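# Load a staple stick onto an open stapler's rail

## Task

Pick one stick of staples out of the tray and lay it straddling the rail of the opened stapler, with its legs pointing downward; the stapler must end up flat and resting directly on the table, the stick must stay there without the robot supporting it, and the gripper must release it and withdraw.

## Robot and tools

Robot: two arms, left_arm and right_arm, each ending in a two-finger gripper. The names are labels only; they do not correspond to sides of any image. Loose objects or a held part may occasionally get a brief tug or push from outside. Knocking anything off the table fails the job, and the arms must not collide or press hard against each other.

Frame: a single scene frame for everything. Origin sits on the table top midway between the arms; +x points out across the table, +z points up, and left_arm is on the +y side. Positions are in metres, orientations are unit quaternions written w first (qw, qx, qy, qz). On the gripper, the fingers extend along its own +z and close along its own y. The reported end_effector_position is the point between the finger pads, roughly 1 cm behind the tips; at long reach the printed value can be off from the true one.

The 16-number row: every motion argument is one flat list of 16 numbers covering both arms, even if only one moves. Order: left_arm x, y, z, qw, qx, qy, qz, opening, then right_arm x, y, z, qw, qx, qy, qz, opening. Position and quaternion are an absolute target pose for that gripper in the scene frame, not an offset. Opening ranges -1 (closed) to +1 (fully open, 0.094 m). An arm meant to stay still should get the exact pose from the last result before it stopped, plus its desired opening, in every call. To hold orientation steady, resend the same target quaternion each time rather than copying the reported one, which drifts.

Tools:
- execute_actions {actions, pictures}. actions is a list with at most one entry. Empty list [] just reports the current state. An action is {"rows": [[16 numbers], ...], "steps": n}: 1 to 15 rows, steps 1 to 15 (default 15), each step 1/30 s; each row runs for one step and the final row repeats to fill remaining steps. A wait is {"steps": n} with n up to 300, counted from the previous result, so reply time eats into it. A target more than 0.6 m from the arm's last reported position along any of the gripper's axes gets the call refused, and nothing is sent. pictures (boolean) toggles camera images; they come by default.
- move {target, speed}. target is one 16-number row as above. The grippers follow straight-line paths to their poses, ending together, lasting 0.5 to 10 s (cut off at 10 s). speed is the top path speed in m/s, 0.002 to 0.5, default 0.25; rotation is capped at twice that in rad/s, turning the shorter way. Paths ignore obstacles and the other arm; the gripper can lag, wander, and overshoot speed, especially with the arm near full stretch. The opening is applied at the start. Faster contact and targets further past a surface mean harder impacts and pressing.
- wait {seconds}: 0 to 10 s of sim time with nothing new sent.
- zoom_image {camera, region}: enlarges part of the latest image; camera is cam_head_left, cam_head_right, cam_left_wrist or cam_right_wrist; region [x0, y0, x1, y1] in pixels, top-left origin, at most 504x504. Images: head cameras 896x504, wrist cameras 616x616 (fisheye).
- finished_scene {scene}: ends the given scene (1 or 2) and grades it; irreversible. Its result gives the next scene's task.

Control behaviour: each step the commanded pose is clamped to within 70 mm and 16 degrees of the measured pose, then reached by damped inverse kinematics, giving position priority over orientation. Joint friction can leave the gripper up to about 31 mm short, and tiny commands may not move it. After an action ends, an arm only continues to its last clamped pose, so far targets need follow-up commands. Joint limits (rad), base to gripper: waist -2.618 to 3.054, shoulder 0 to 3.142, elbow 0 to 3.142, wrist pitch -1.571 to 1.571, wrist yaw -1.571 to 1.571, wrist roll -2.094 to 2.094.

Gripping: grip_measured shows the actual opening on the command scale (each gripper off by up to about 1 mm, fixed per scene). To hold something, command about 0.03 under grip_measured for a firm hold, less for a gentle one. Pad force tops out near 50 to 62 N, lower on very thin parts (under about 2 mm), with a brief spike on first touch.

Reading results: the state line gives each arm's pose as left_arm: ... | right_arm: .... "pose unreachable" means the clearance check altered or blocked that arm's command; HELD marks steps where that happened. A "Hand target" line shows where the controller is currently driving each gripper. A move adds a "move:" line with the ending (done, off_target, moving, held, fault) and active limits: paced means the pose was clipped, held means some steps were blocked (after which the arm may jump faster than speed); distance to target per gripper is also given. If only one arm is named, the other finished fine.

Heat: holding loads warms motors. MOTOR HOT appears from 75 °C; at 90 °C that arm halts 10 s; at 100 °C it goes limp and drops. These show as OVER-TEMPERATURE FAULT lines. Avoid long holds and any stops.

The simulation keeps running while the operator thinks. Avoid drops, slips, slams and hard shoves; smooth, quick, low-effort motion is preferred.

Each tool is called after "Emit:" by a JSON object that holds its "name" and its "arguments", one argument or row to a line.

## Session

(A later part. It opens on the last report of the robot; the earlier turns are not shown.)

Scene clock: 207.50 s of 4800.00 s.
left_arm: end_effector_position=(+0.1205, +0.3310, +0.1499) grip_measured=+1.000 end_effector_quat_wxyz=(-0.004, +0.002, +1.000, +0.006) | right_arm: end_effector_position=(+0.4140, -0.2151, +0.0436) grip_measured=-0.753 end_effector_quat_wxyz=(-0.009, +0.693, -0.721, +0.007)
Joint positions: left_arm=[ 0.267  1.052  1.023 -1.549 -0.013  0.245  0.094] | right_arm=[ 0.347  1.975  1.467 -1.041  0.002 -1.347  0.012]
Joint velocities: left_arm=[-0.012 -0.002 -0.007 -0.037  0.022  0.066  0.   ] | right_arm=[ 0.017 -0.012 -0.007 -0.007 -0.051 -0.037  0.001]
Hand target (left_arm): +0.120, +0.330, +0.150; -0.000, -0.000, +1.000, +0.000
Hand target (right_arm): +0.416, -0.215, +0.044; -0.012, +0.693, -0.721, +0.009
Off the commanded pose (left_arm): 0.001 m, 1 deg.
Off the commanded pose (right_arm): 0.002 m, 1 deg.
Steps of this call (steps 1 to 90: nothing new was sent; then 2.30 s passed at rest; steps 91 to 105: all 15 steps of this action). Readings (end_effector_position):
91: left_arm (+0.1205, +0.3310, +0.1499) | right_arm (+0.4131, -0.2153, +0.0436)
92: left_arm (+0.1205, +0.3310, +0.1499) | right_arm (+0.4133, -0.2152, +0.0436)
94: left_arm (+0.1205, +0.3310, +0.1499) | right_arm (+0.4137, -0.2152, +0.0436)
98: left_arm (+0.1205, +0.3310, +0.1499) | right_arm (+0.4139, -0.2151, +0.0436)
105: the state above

Emit:
{"name": "execute_actions", "arguments": {
  "actions": [
    {"rows":[[0.12,0.33,0.15,0,0,1,0,1, 0.414,-0.2151,0.0436,0.009,-0.693,0.721,-0.007,-0.72]]}
  ]
}}

Emit:
{"name": "zoom_image", "arguments": {
  "camera": "cam_right_wrist",
  "region": [220, 240, 380, 410]
}}

Scene clock: 214.43 s of 4800.00 s.
left_arm: end_effector_position=(+0.1205, +0.3310, +0.1499) grip_measured=+1.000 end_effector_quat_wxyz=(-0.004, +0.002, +1.000, +0.006) | right_arm: end_effector_position=(+0.4141, -0.2151, +0.0436) grip_measured=-0.721 end_effector_quat_wxyz=(-0.009, +0.693, -0.721, +0.007)
Joint positions: left_arm=[ 0.267  1.052  1.023 -1.549 -0.013  0.245  0.094] | right_arm=[ 0.347  1.975  1.467 -1.04   0.002 -1.347  0.013]
Joint velocities: left_arm=[ 0.002 -0.012 -0.012 -0.007 -0.051 -0.007  0.   ] | right_arm=[-0.007  0.027 -0.017  0.022 -0.007  0.022 -0.001]
Hand target (left_arm): +0.120, +0.330, +0.150; -0.000, -0.000, +1.000, +0.000
Hand target (right_arm): +0.414, -0.215, +0.044; -0.009, +0.693, -0.721, +0.007
Off the commanded pose (left_arm): 0.001 m, 1 deg.
Off the commanded pose (right_arm): 0.000 m, 0 deg.
Steps of this call (steps 1 to 90: nothing new was sent; then 3.43 s passed at rest; steps 91 to 105: all 15 steps of this action). Readings (end_effector_position):
91: left_arm (+0.1205, +0.3310, +0.1499) | right_arm (+0.4141, -0.2151, +0.0436)
92: left_arm (+0.1205, +0.3310, +0.1499) | right_arm (+0.4141, -0.2151, +0.0436)
94: left_arm (+0.1205, +0.3310, +0.1499) | right_arm (+0.4141, -0.2151, +0.0436)
98: left_arm (+0.1205, +0.3310, +0.1499) | right_arm (+0.4141, -0.2151, +0.0436)
105: the state above

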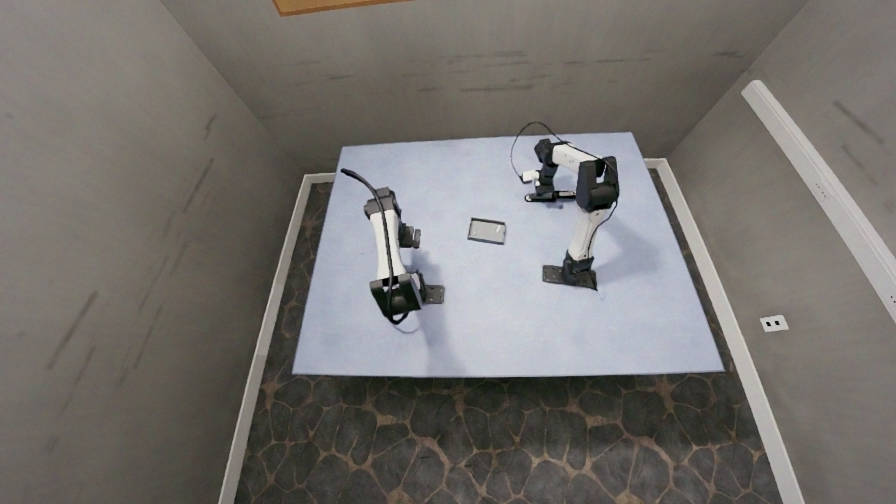

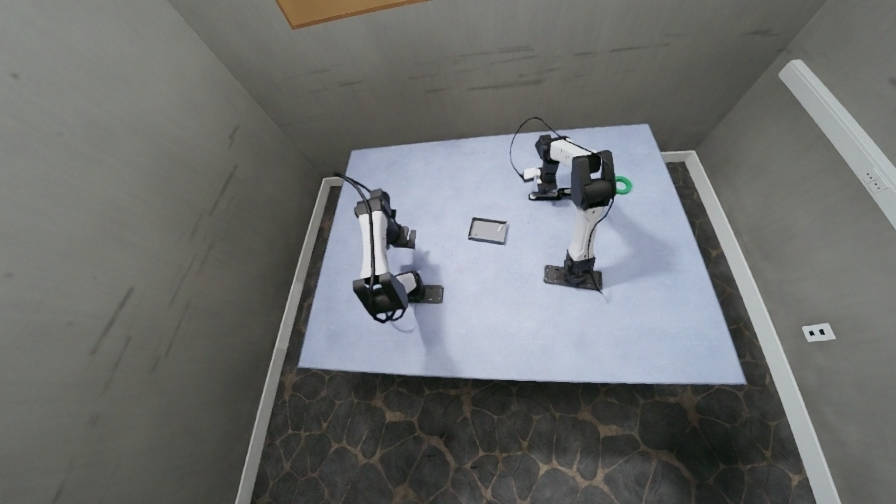

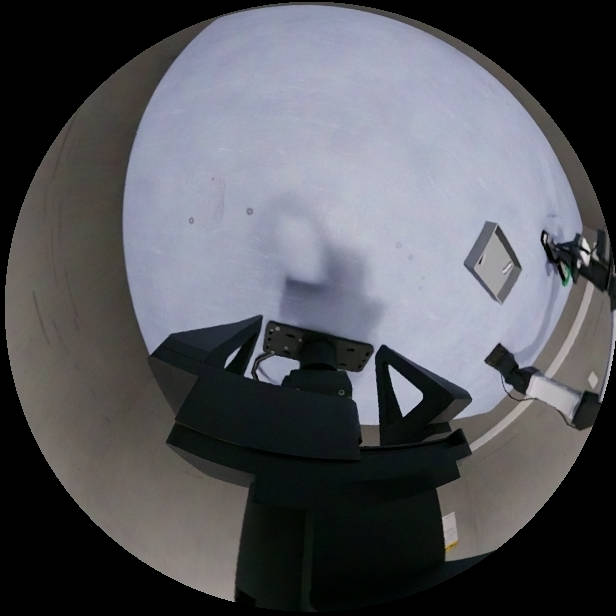

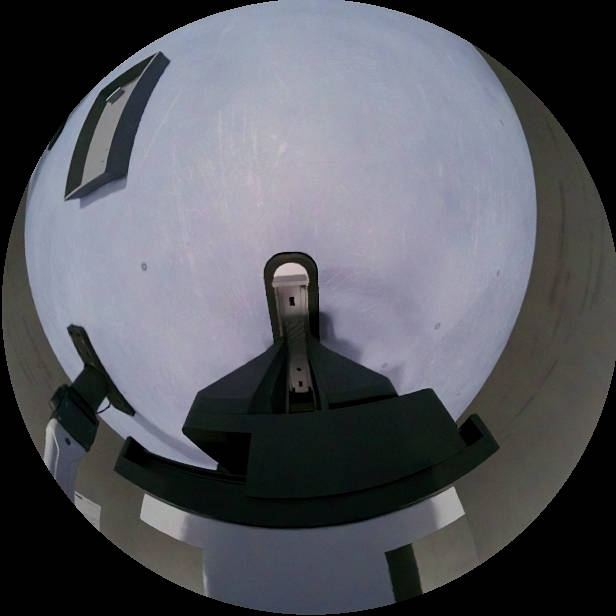

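Region (220, 240, 380, 410) of cam_right_wrist's 616x616 image, scaled by 2.965, with more detail than that image has; it fills the left 474 columns of this view, and the rest is white.

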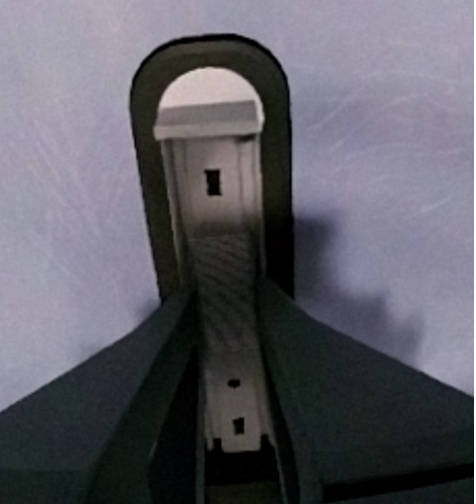

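Not dropped; nudge −x with slightly wider opening.

Emit:
{"name": "execute_actions", "arguments": {
  "actions": [
    {"rows":[[0.12,0.33,0.15,0,0,1,0,1, 0.4104,-0.2158,0.0436,0.0027,-0.693,0.721,-0.003,-0.70]]}
  ]
}}

Emit:
{"name": "zoom_image", "arguments": {
  "camera": "cam_right_wrist",
  "region": [220, 240, 380, 410]
}}

Scene clock: 220.37 s of 4800.00 s.
left_arm: end_effector_position=(+0.1205, +0.3310, +0.1499) grip_measured=+1.000 end_effector_quat_wxyz=(-0.004, +0.002, +1.000, +0.006) | right_arm: end_effector_position=(+0.4127, -0.2154, +0.0436) grip_measured=-0.701 end_effector_quat_wxyz=(-0.006, +0.693, -0.721, +0.005)
Joint positions: left_arm=[ 0.267  1.052  1.023 -1.549 -0.013  0.245  0.094] | right_arm=[ 0.347  1.975  1.467 -1.047  0.002 -1.347  0.014]
Joint velocities: left_arm=[ 0.002  0.007 -0.007 -0.081  0.007  0.051  0.   ] | right_arm=[-0.022 -0.017 -0.012  0.066  0.022  0.007 -0.001]
Hand target (left_arm): +0.120, +0.330, +0.150; -0.000, -0.000, +1.000, +0.000
Hand target (right_arm): +0.410, -0.216, +0.044; -0.003, +0.693, -0.721, +0.003
Off the commanded pose (left_arm): 0.001 m, 1 deg.
Off the commanded pose (right_arm): 0.002 m, 0 deg.
Steps of this call (steps 1 to 90: nothing new was sent; then 2.43 s passed at rest; steps 91 to 105: all 15 steps of this action). Readings (end_effector_position):
91: left_arm (+0.1205, +0.3310, +0.1499) | right_arm (+0.4140, -0.2151, +0.0436)
92: left_arm (+0.1205, +0.3310, +0.1499) | right_arm (+0.4138, -0.2152, +0.0436)
94: left_arm (+0.1205, +0.3310, +0.1499) | right_arm (+0.4133, -0.2152, +0.0436)
98: left_arm (+0.1205, +0.3310, +0.1499) | right_arm (+0.4128, -0.2153, +0.0436)
105: the state above

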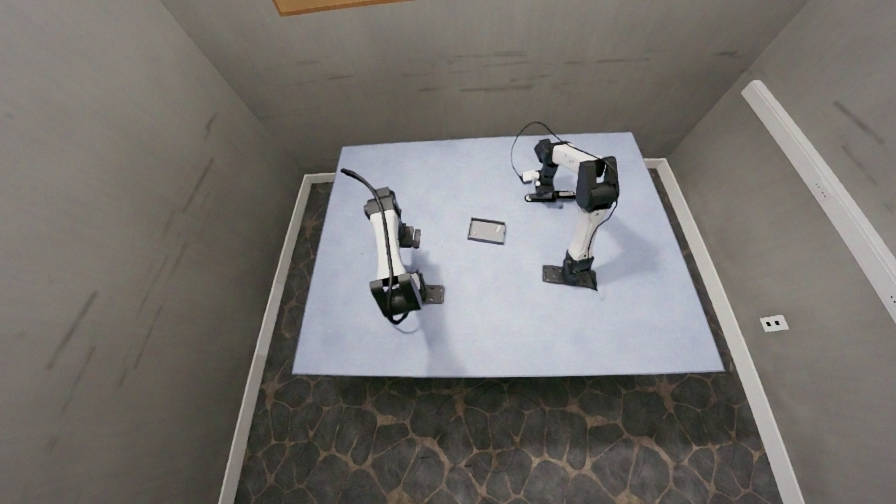

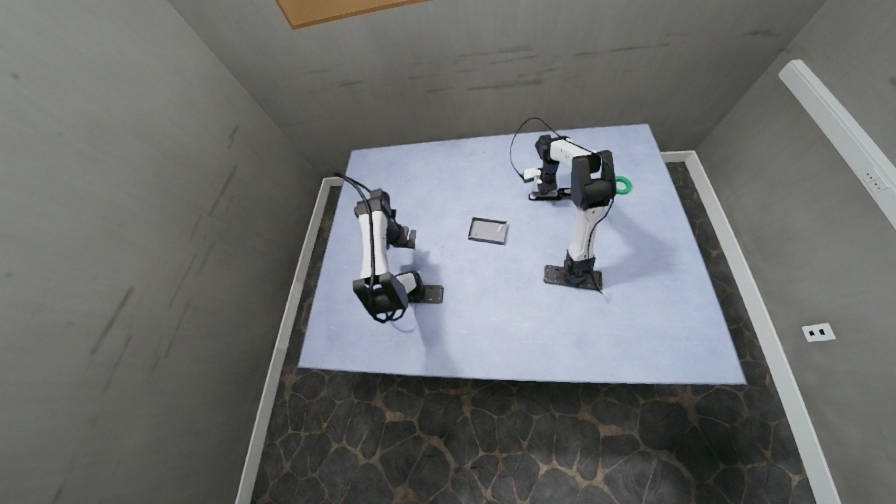

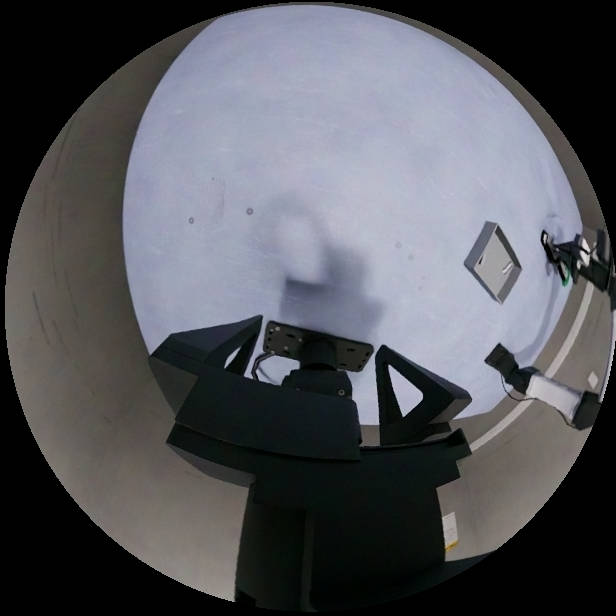

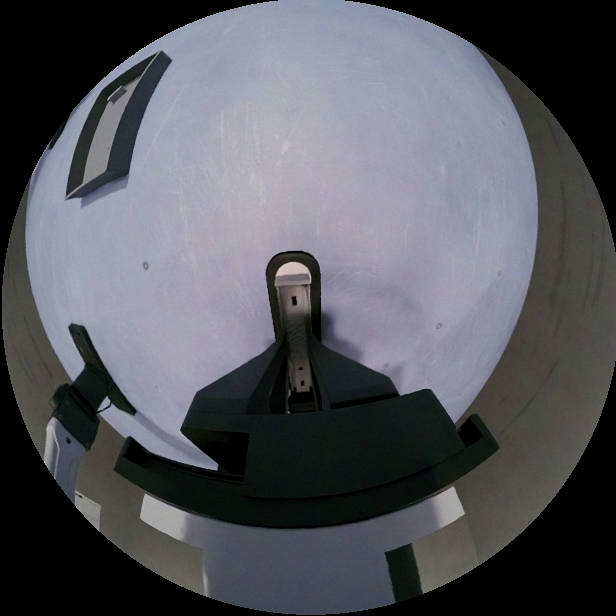

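Region (220, 240, 380, 410) of cam_right_wrist's 616x616 image, scaled by 2.965, with more detail than that image has; it fills the left 474 columns of this view, and the rest is white.

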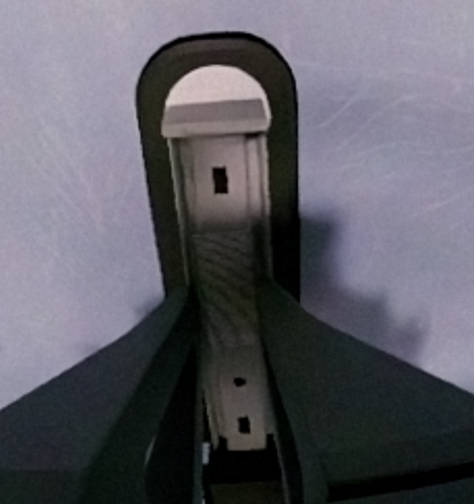

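Emit:
{"name": "execute_actions", "arguments": {
  "actions": [
    {"rows":[[0.12,0.33,0.15,0,0,1,0,1, 0.4127,-0.2154,0.0436,0.006,-0.693,0.721,-0.005,-0.4]]}
  ]
}}

Emit:
{"name": "zoom_image", "arguments": {
  "camera": "cam_right_wrist",
  "region": [220, 240, 380, 410]
}}

Scene clock: 227.13 s of 4800.00 s.
left_arm: end_effector_position=(+0.1205, +0.3310, +0.1499) grip_measured=+1.000 end_effector_quat_wxyz=(-0.004, +0.002, +1.000, +0.006) | right_arm: end_effector_position=(+0.4127, -0.2154, +0.0436) grip_measured=-0.401 end_effector_quat_wxyz=(-0.006, +0.693, -0.721, +0.005)
Joint positions: left_arm=[ 0.267  1.052  1.023 -1.549 -0.013  0.245  0.094] | right_arm=[ 0.347  1.975  1.467 -1.047  0.002 -1.347  0.028]
Joint velocities: left_arm=[-0.002  0.002  0.002 -0.037  0.081  0.037  0.   ] | right_arm=[-0.002 -0.002  0.012 -0.007  0.037  0.081  0.001]
Hand target (left_arm): +0.120, +0.330, +0.150; -0.000, -0.000, +1.000, +0.000
Hand target (right_arm): +0.413, -0.215, +0.044; -0.006, +0.693, -0.721, +0.005
Off the commanded pose (left_arm): 0.001 m, 1 deg.
Off the commanded pose (right_arm): 0.000 m, 0 deg.
Steps of this call (steps 1 to 90: nothing new was sent; then 3.27 s passed at rest; steps 91 to 105: all 15 steps of this action). Readings (end_effector_position):
91: left_arm (+0.1205, +0.3310, +0.1499) | right_arm (+0.4127, -0.2154, +0.0436)
92: left_arm (+0.1205, +0.3310, +0.1499) | right_arm (+0.4127, -0.2154, +0.0436)
94: left_arm (+0.1205, +0.3310, +0.1499) | right_arm (+0.4127, -0.2154, +0.0436)
98: left_arm (+0.1205, +0.3310, +0.1499) | right_arm (+0.4127, -0.2154, +0.0436)
105: the state above

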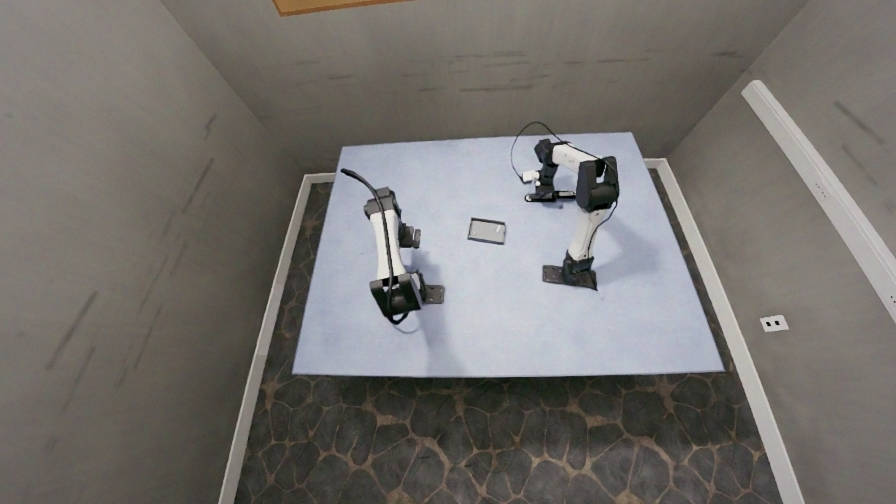

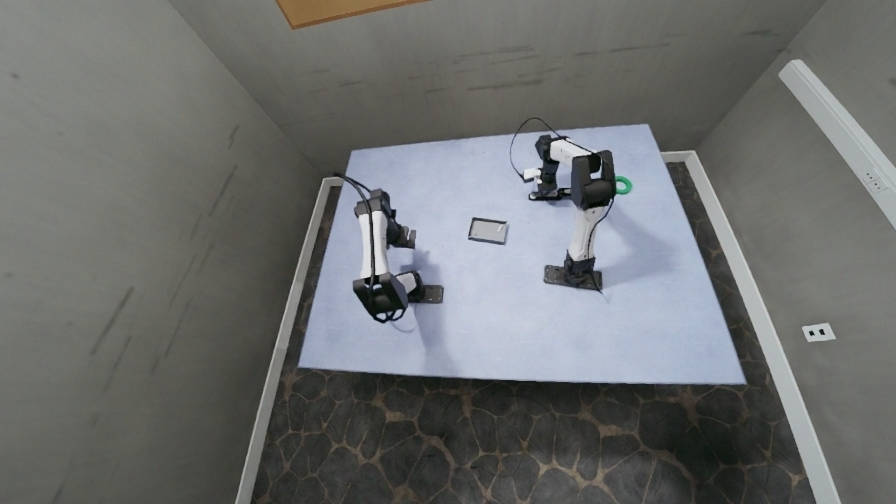

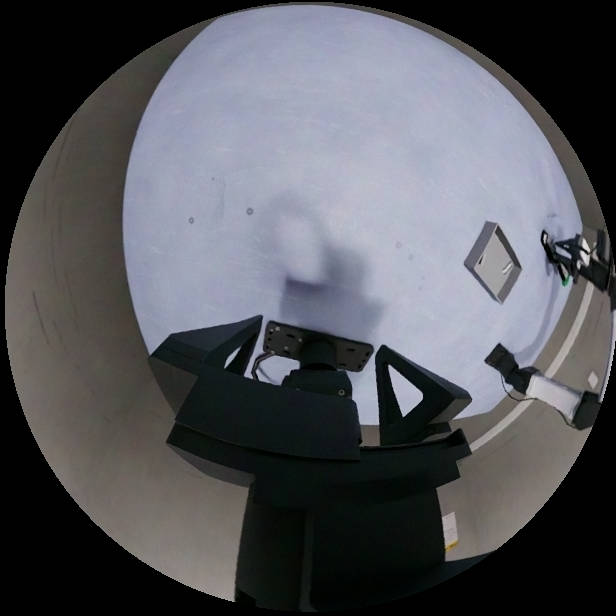

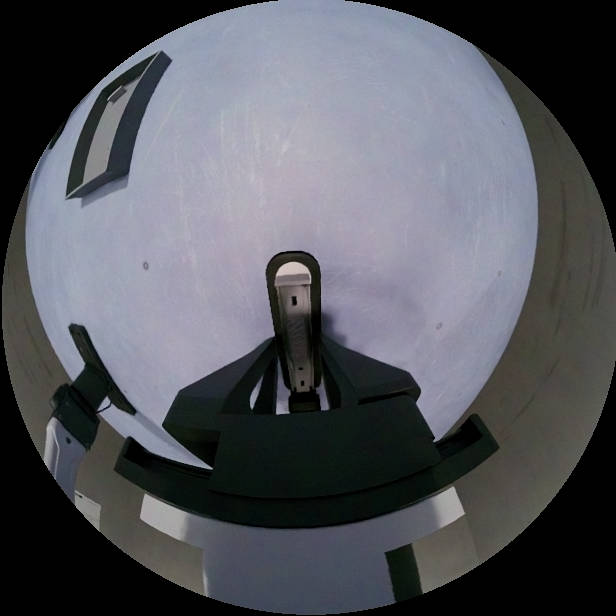

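Region (220, 240, 380, 410) of cam_right_wrist's 616x616 image, scaled by 2.965, with more detail than that image has; it fills the left 474 columns of this view, and the rest is white.

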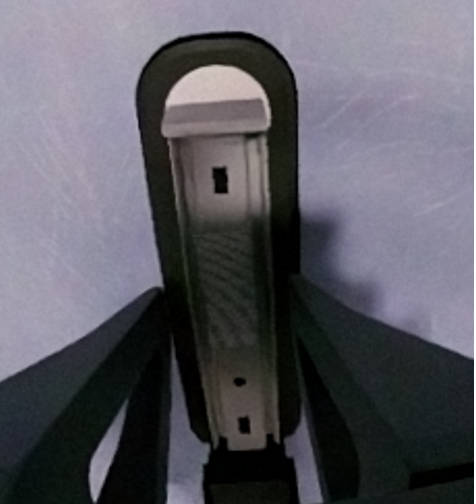

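Emit:
{"name": "move", "arguments": {
  "target": [0.12,0.33,0.15,0,0,1,0,1, 0.40,-0.24,0.09,0,-0.693,0.721,0,-0.2],
  "speed": 0.08
}}

Emit:
{"name": "move", "arguments": {
  "target": [0.12,0.33,0.15,0,0,1,0,1, 0.30,-0.27,0.05,0,-0.693,0.721,0,-0.2],
  "speed": 0.15
}}

Emit:
{"name": "zoom_image", "arguments": {
  "camera": "cam_right_wrist",
  "region": [340, 150, 540, 350]
}}

Scene clock: 241.73 s of 4800.00 s.
left_arm: end_effector_position=(+0.1205, +0.3310, +0.1499) grip_measured=+1.000 end_effector_quat_wxyz=(-0.004, +0.002, +1.000, +0.006) | right_arm: end_effector_position=(+0.3947, -0.2383, +0.0785) grip_measured=-0.201 end_effector_quat_wxyz=(+0.013, +0.693, -0.721, -0.008)
Joint positions: left_arm=[ 0.267  1.052  1.023 -1.549 -0.013  0.245  0.094] | right_arm=[ 0.292  1.909  1.517 -1.208  0.002 -1.401  0.038]
Joint velocities: left_arm=[ 0.002  0.012  0.007 -0.081 -0.066 -0.022  0.   ] | right_arm=[-0.002 -0.007 -0.007 -0.022 -0.051  0.081 -0.   ]
Hand target (left_arm): +0.120, +0.330, +0.150; -0.000, -0.000, +1.000, +0.000
Hand target (right_arm): +0.399, -0.240, +0.090; -0.000, +0.693, -0.721, +0.000
Off the commanded pose (left_arm): 0.001 m, 1 deg.
Off the commanded pose (right_arm): 0.013 m, 2 deg.
After step 90, 10.43 s passed at rest.
move: off_target (right_arm)

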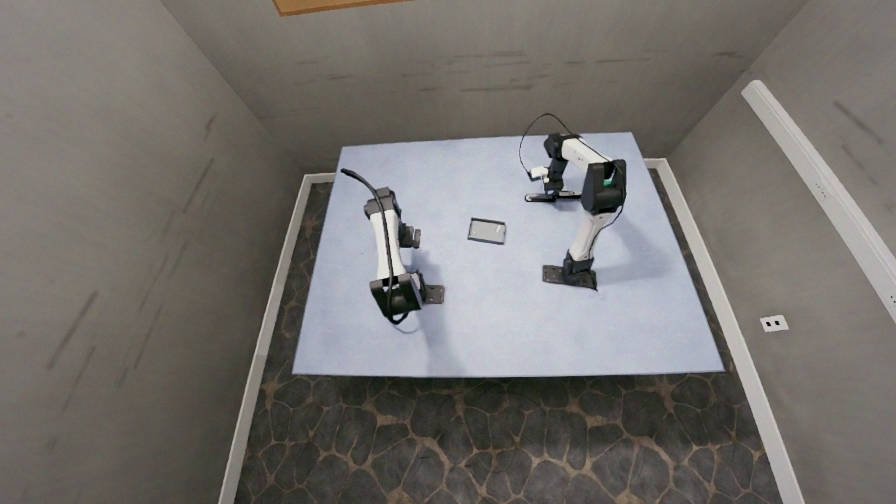

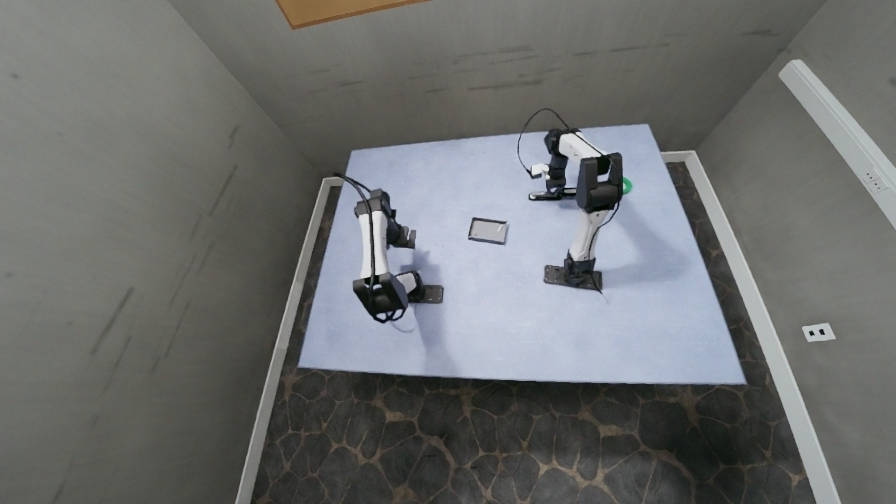

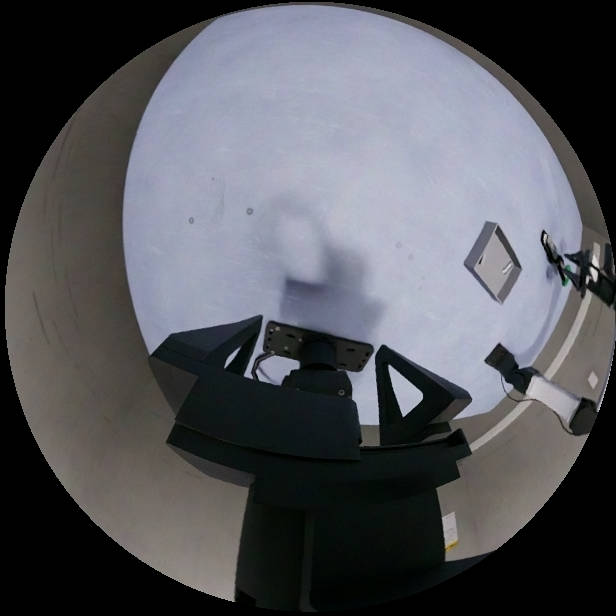

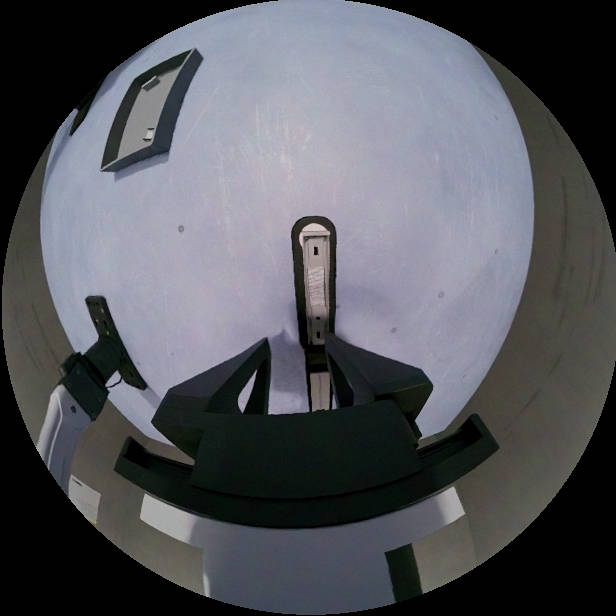

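Scene clock: 243.00 s of 4800.00 s.
left_arm: end_effector_position=(+0.1205, +0.3310, +0.1499) grip_measured=+1.000 end_effector_quat_wxyz=(-0.004, +0.002, +1.000, +0.006) | right_arm: end_effector_position=(+0.3026, -0.2668, +0.0494) grip_measured=-0.201 end_effector_quat_wxyz=(+0.005, +0.694, -0.720, -0.003)
Joint positions: left_arm=[ 0.267  1.052  1.023 -1.549 -0.013  0.245  0.094] | right_arm=[ 0.228  1.57   0.998 -1.011  0.002 -1.467  0.038]
Joint velocities: left_arm=[-0.002 -0.007 -0.012  0.037 -0.037  0.081  0.   ] | right_arm=[-0.012 -0.012  0.007 -0.007  0.081  0.007 -0.001]
Hand target (left_arm): +0.120, +0.330, +0.150; -0.000, -0.000, +1.000, +0.000
Hand target (right_arm): +0.301, -0.269, +0.050; -0.000, +0.693, -0.721, +0.001
Off the commanded pose (left_arm): 0.001 m, 1 deg.
Off the commanded pose (right_arm): 0.004 m, 1 deg.
move: done

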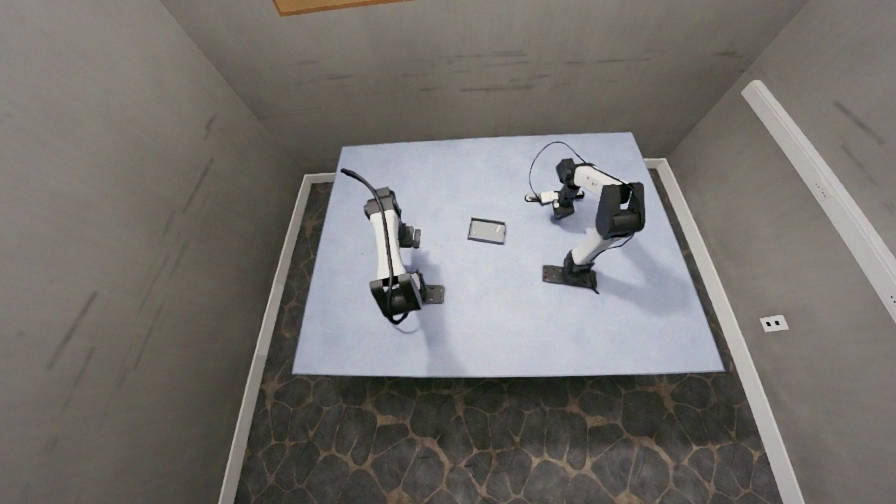

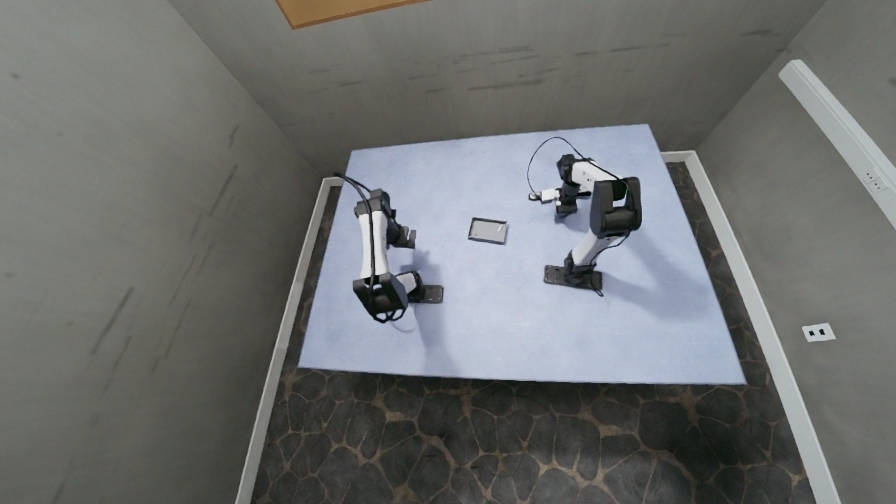

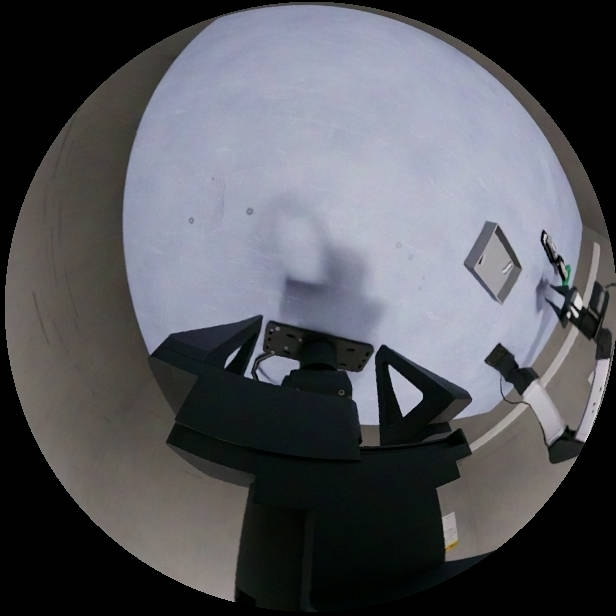

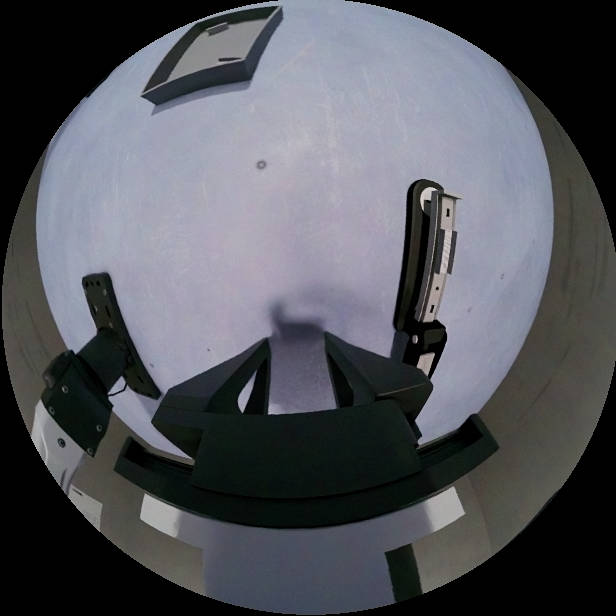

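Region (340, 150, 540, 350) of cam_right_wrist's 616x616 image, scaled by 2.520, with more detail than that image has.

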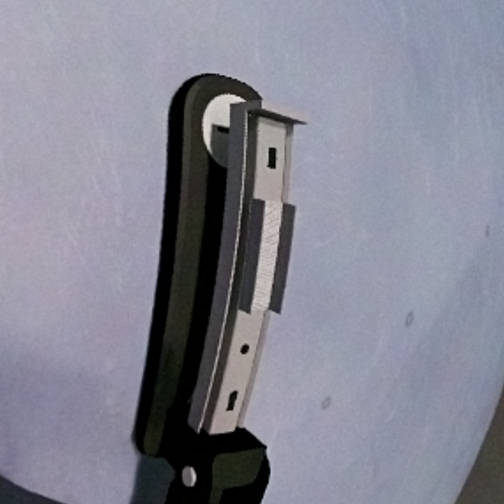

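Emit:
{"name": "zoom_image", "arguments": {
  "camera": "cam_right_wrist",
  "region": [140, 0, 290, 110]
}}

Emit:
{"name": "zoom_image", "arguments": {
  "camera": "cam_left_wrist",
  "region": [450, 215, 540, 310]
}}

Emit:
{"name": "zoom_image", "arguments": {
  "camera": "cam_head_left",
  "region": [460, 210, 515, 250]
}}

Region (140, 0, 290, 110) of cam_right_wrist's 616x616 image, scaled by 3.360, with more detail than that image has; it fills the top 370 rows of this view, and the rest is white.

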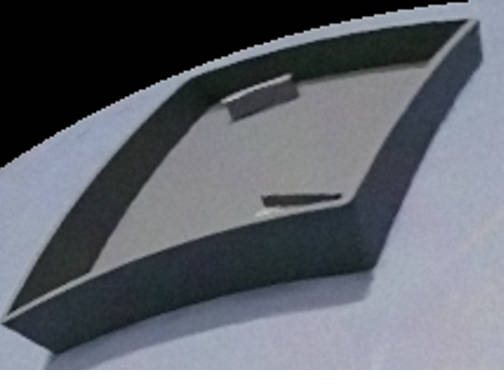

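Region (450, 215, 540, 310) of cam_left_wrist's 616x616 image, scaled by 5.305, with more detail than that image has; it fills the left 477 columns of this view, and the rest is white.

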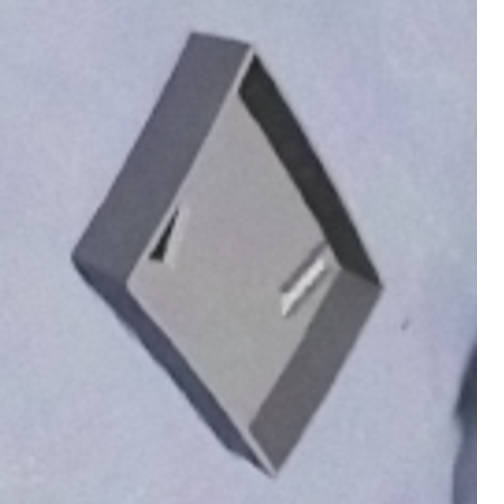

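Region (460, 210, 515, 250) of cam_head_left's 896x504 image, scaled by 9.164, with more detail than that image has; it fills the top 367 rows of this view, and the rest is white.

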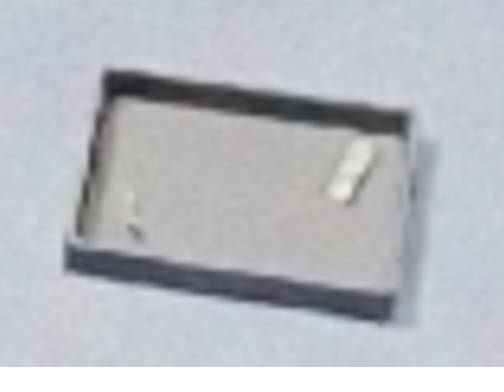

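Emit:
{"name": "move", "arguments": {
  "target": [0.12,0.33,0.15,0,0,1,0,1, 0.35,-0.24,0.10,0,0,1,0,-0.3],
  "speed": 0.4
}}

Emit:
{"name": "move", "arguments": {
  "target": [0.12,0.33,0.15,0,0,1,0,1, 0.416,-0.221,0.065,0,0.721,0.693,0,-0.3],
  "speed": 0.4
}}

Emit:
{"name": "zoom_image", "arguments": {
  "camera": "cam_right_wrist",
  "region": [220, 240, 380, 410]
}}

Scene clock: 288.87 s of 4800.00 s.
left_arm: end_effector_position=(+0.1205, +0.3310, +0.1499) grip_measured=+1.000 end_effector_quat_wxyz=(-0.004, +0.002, +1.000, +0.006) | right_arm: end_effector_position=(+0.3454, -0.2444, +0.0995) grip_measured=-0.299 end_effector_quat_wxyz=(+0.001, -0.000, +1.000, -0.001)
Joint positions: left_arm=[ 0.267  1.052  1.023 -1.549 -0.013  0.245  0.094] | right_arm=[ 0.293  1.681  1.32  -1.207  0.002  0.131  0.033]
Joint velocities: left_arm=[-0.007 -0.007  0.017 -0.022 -0.037  0.022  0.   ] | right_arm=[-0.007 -0.002  0.002  0.037  0.022  0.081  0.   ]
Hand target (left_arm): +0.120, +0.330, +0.150; -0.000, -0.000, +1.000, +0.000
Hand target (right_arm): +0.349, -0.240, +0.100; -0.000, -0.000, +1.000, +0.000
Off the commanded pose (left_arm): 0.001 m, 1 deg.
Off the commanded pose (right_arm): 0.006 m, 0 deg.
After step 90, 40.27 s passed at rest.
move: done

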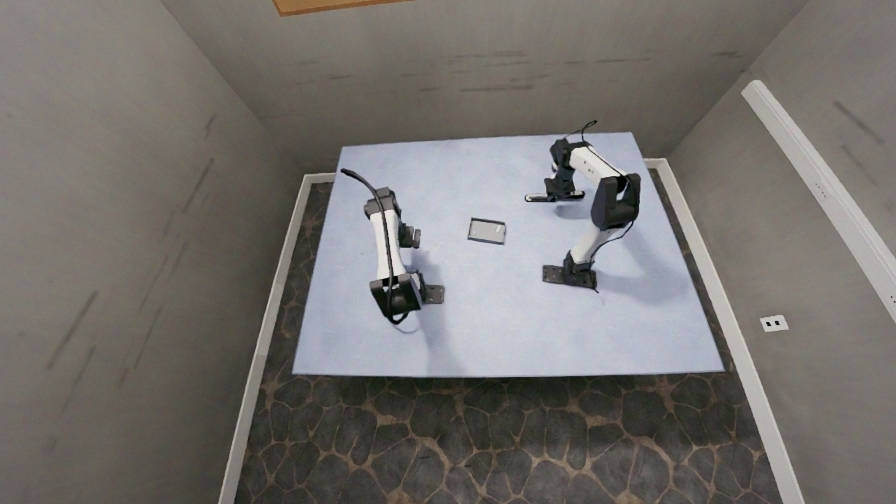

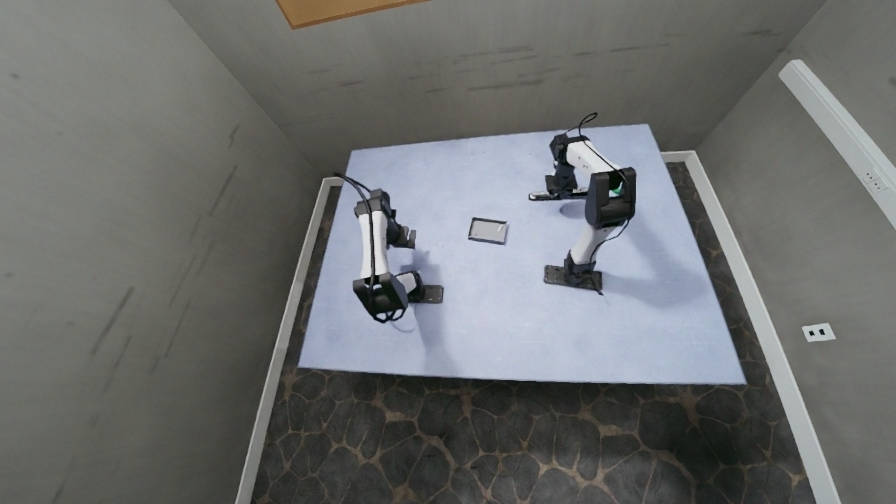

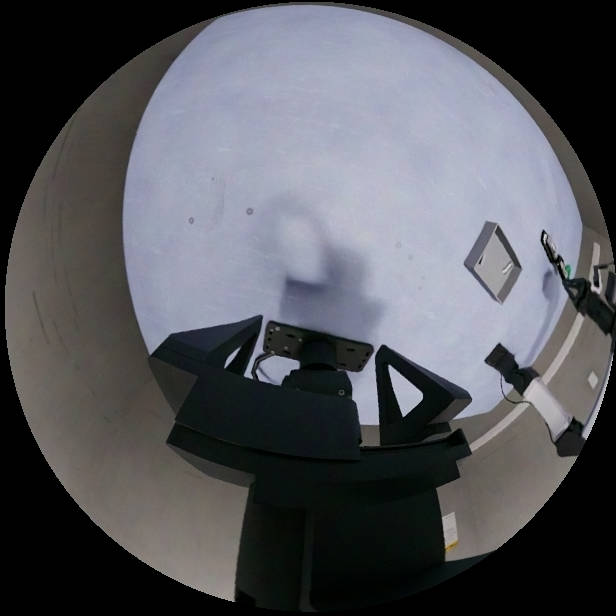

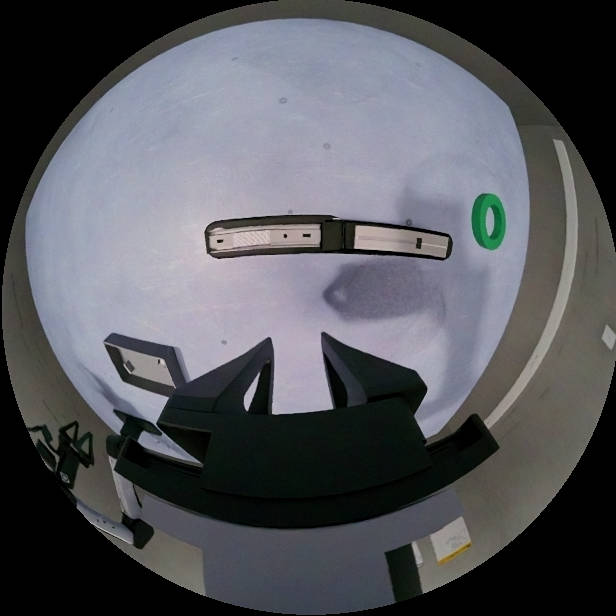

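Scene clock: 291.57 s of 4800.00 s.
left_arm: end_effector_position=(+0.1205, +0.3310, +0.1499) grip_measured=+1.000 end_effector_quat_wxyz=(-0.004, +0.002, +1.000, +0.006) | right_arm: end_effector_position=(+0.4100, -0.2267, +0.0653) grip_measured=-0.299 end_effector_quat_wxyz=(-0.002, +0.721, +0.693, -0.005)
Joint positions: left_arm=[ 0.267  1.052  1.023 -1.549 -0.013  0.245  0.094] | right_arm=[ 0.318  1.963  1.539 -1.156  0.002  1.767  0.033]
Joint velocities: left_arm=[-0.017 -0.002 -0.012  0.007  0.007 -0.066  0.   ] | right_arm=[ 0.002  0.002 -0.007  0.007  0.081 -0.022 -0.001]
Hand target (left_arm): +0.120, +0.330, +0.150; -0.000, -0.000, +1.000, +0.000
Hand target (right_arm): +0.416, -0.222, +0.065; -0.000, +0.721, +0.693, -0.000
Off the commanded pose (left_arm): 0.001 m, 1 deg.
Off the commanded pose (right_arm): 0.008 m, 1 deg.
move: done

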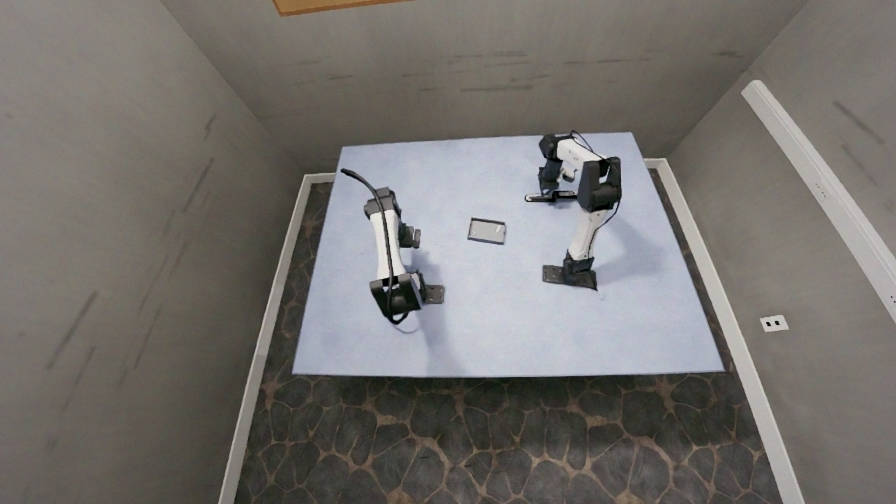

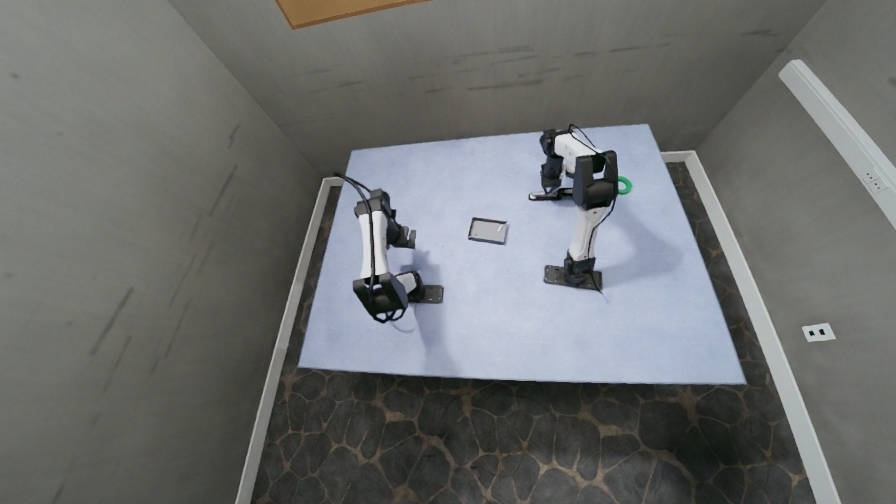

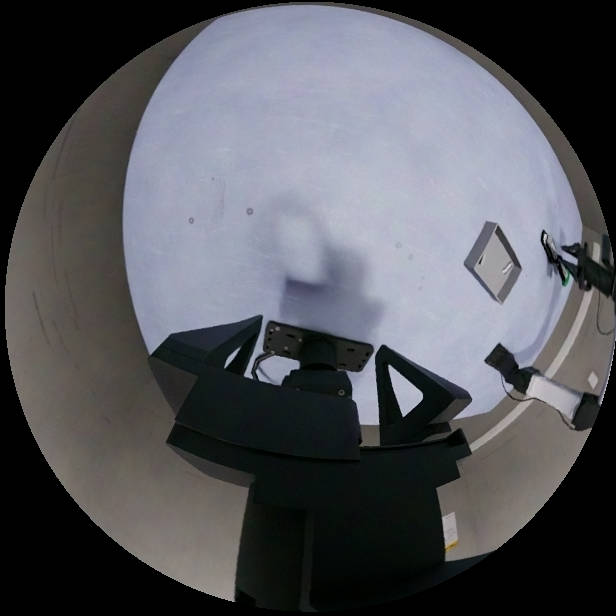

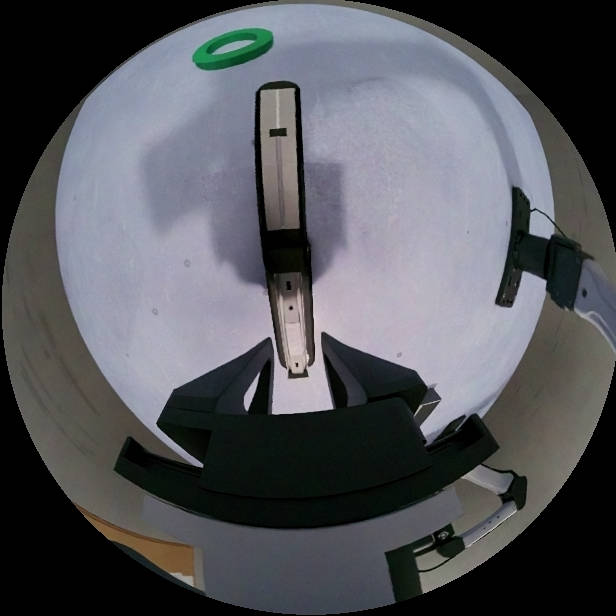

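Region (220, 240, 380, 410) of cam_right_wrist's 616x616 image, scaled by 2.965, with more detail than that image has; it fills the left 474 columns of this view, and the rest is white.

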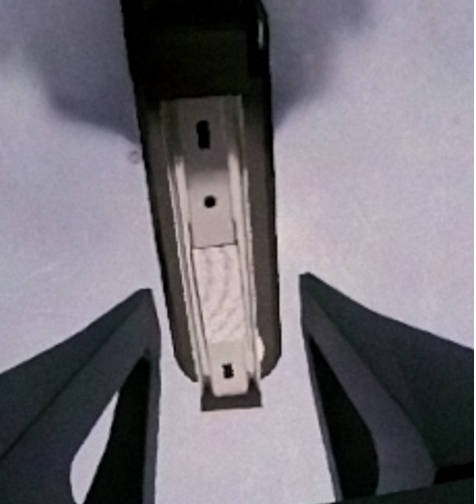

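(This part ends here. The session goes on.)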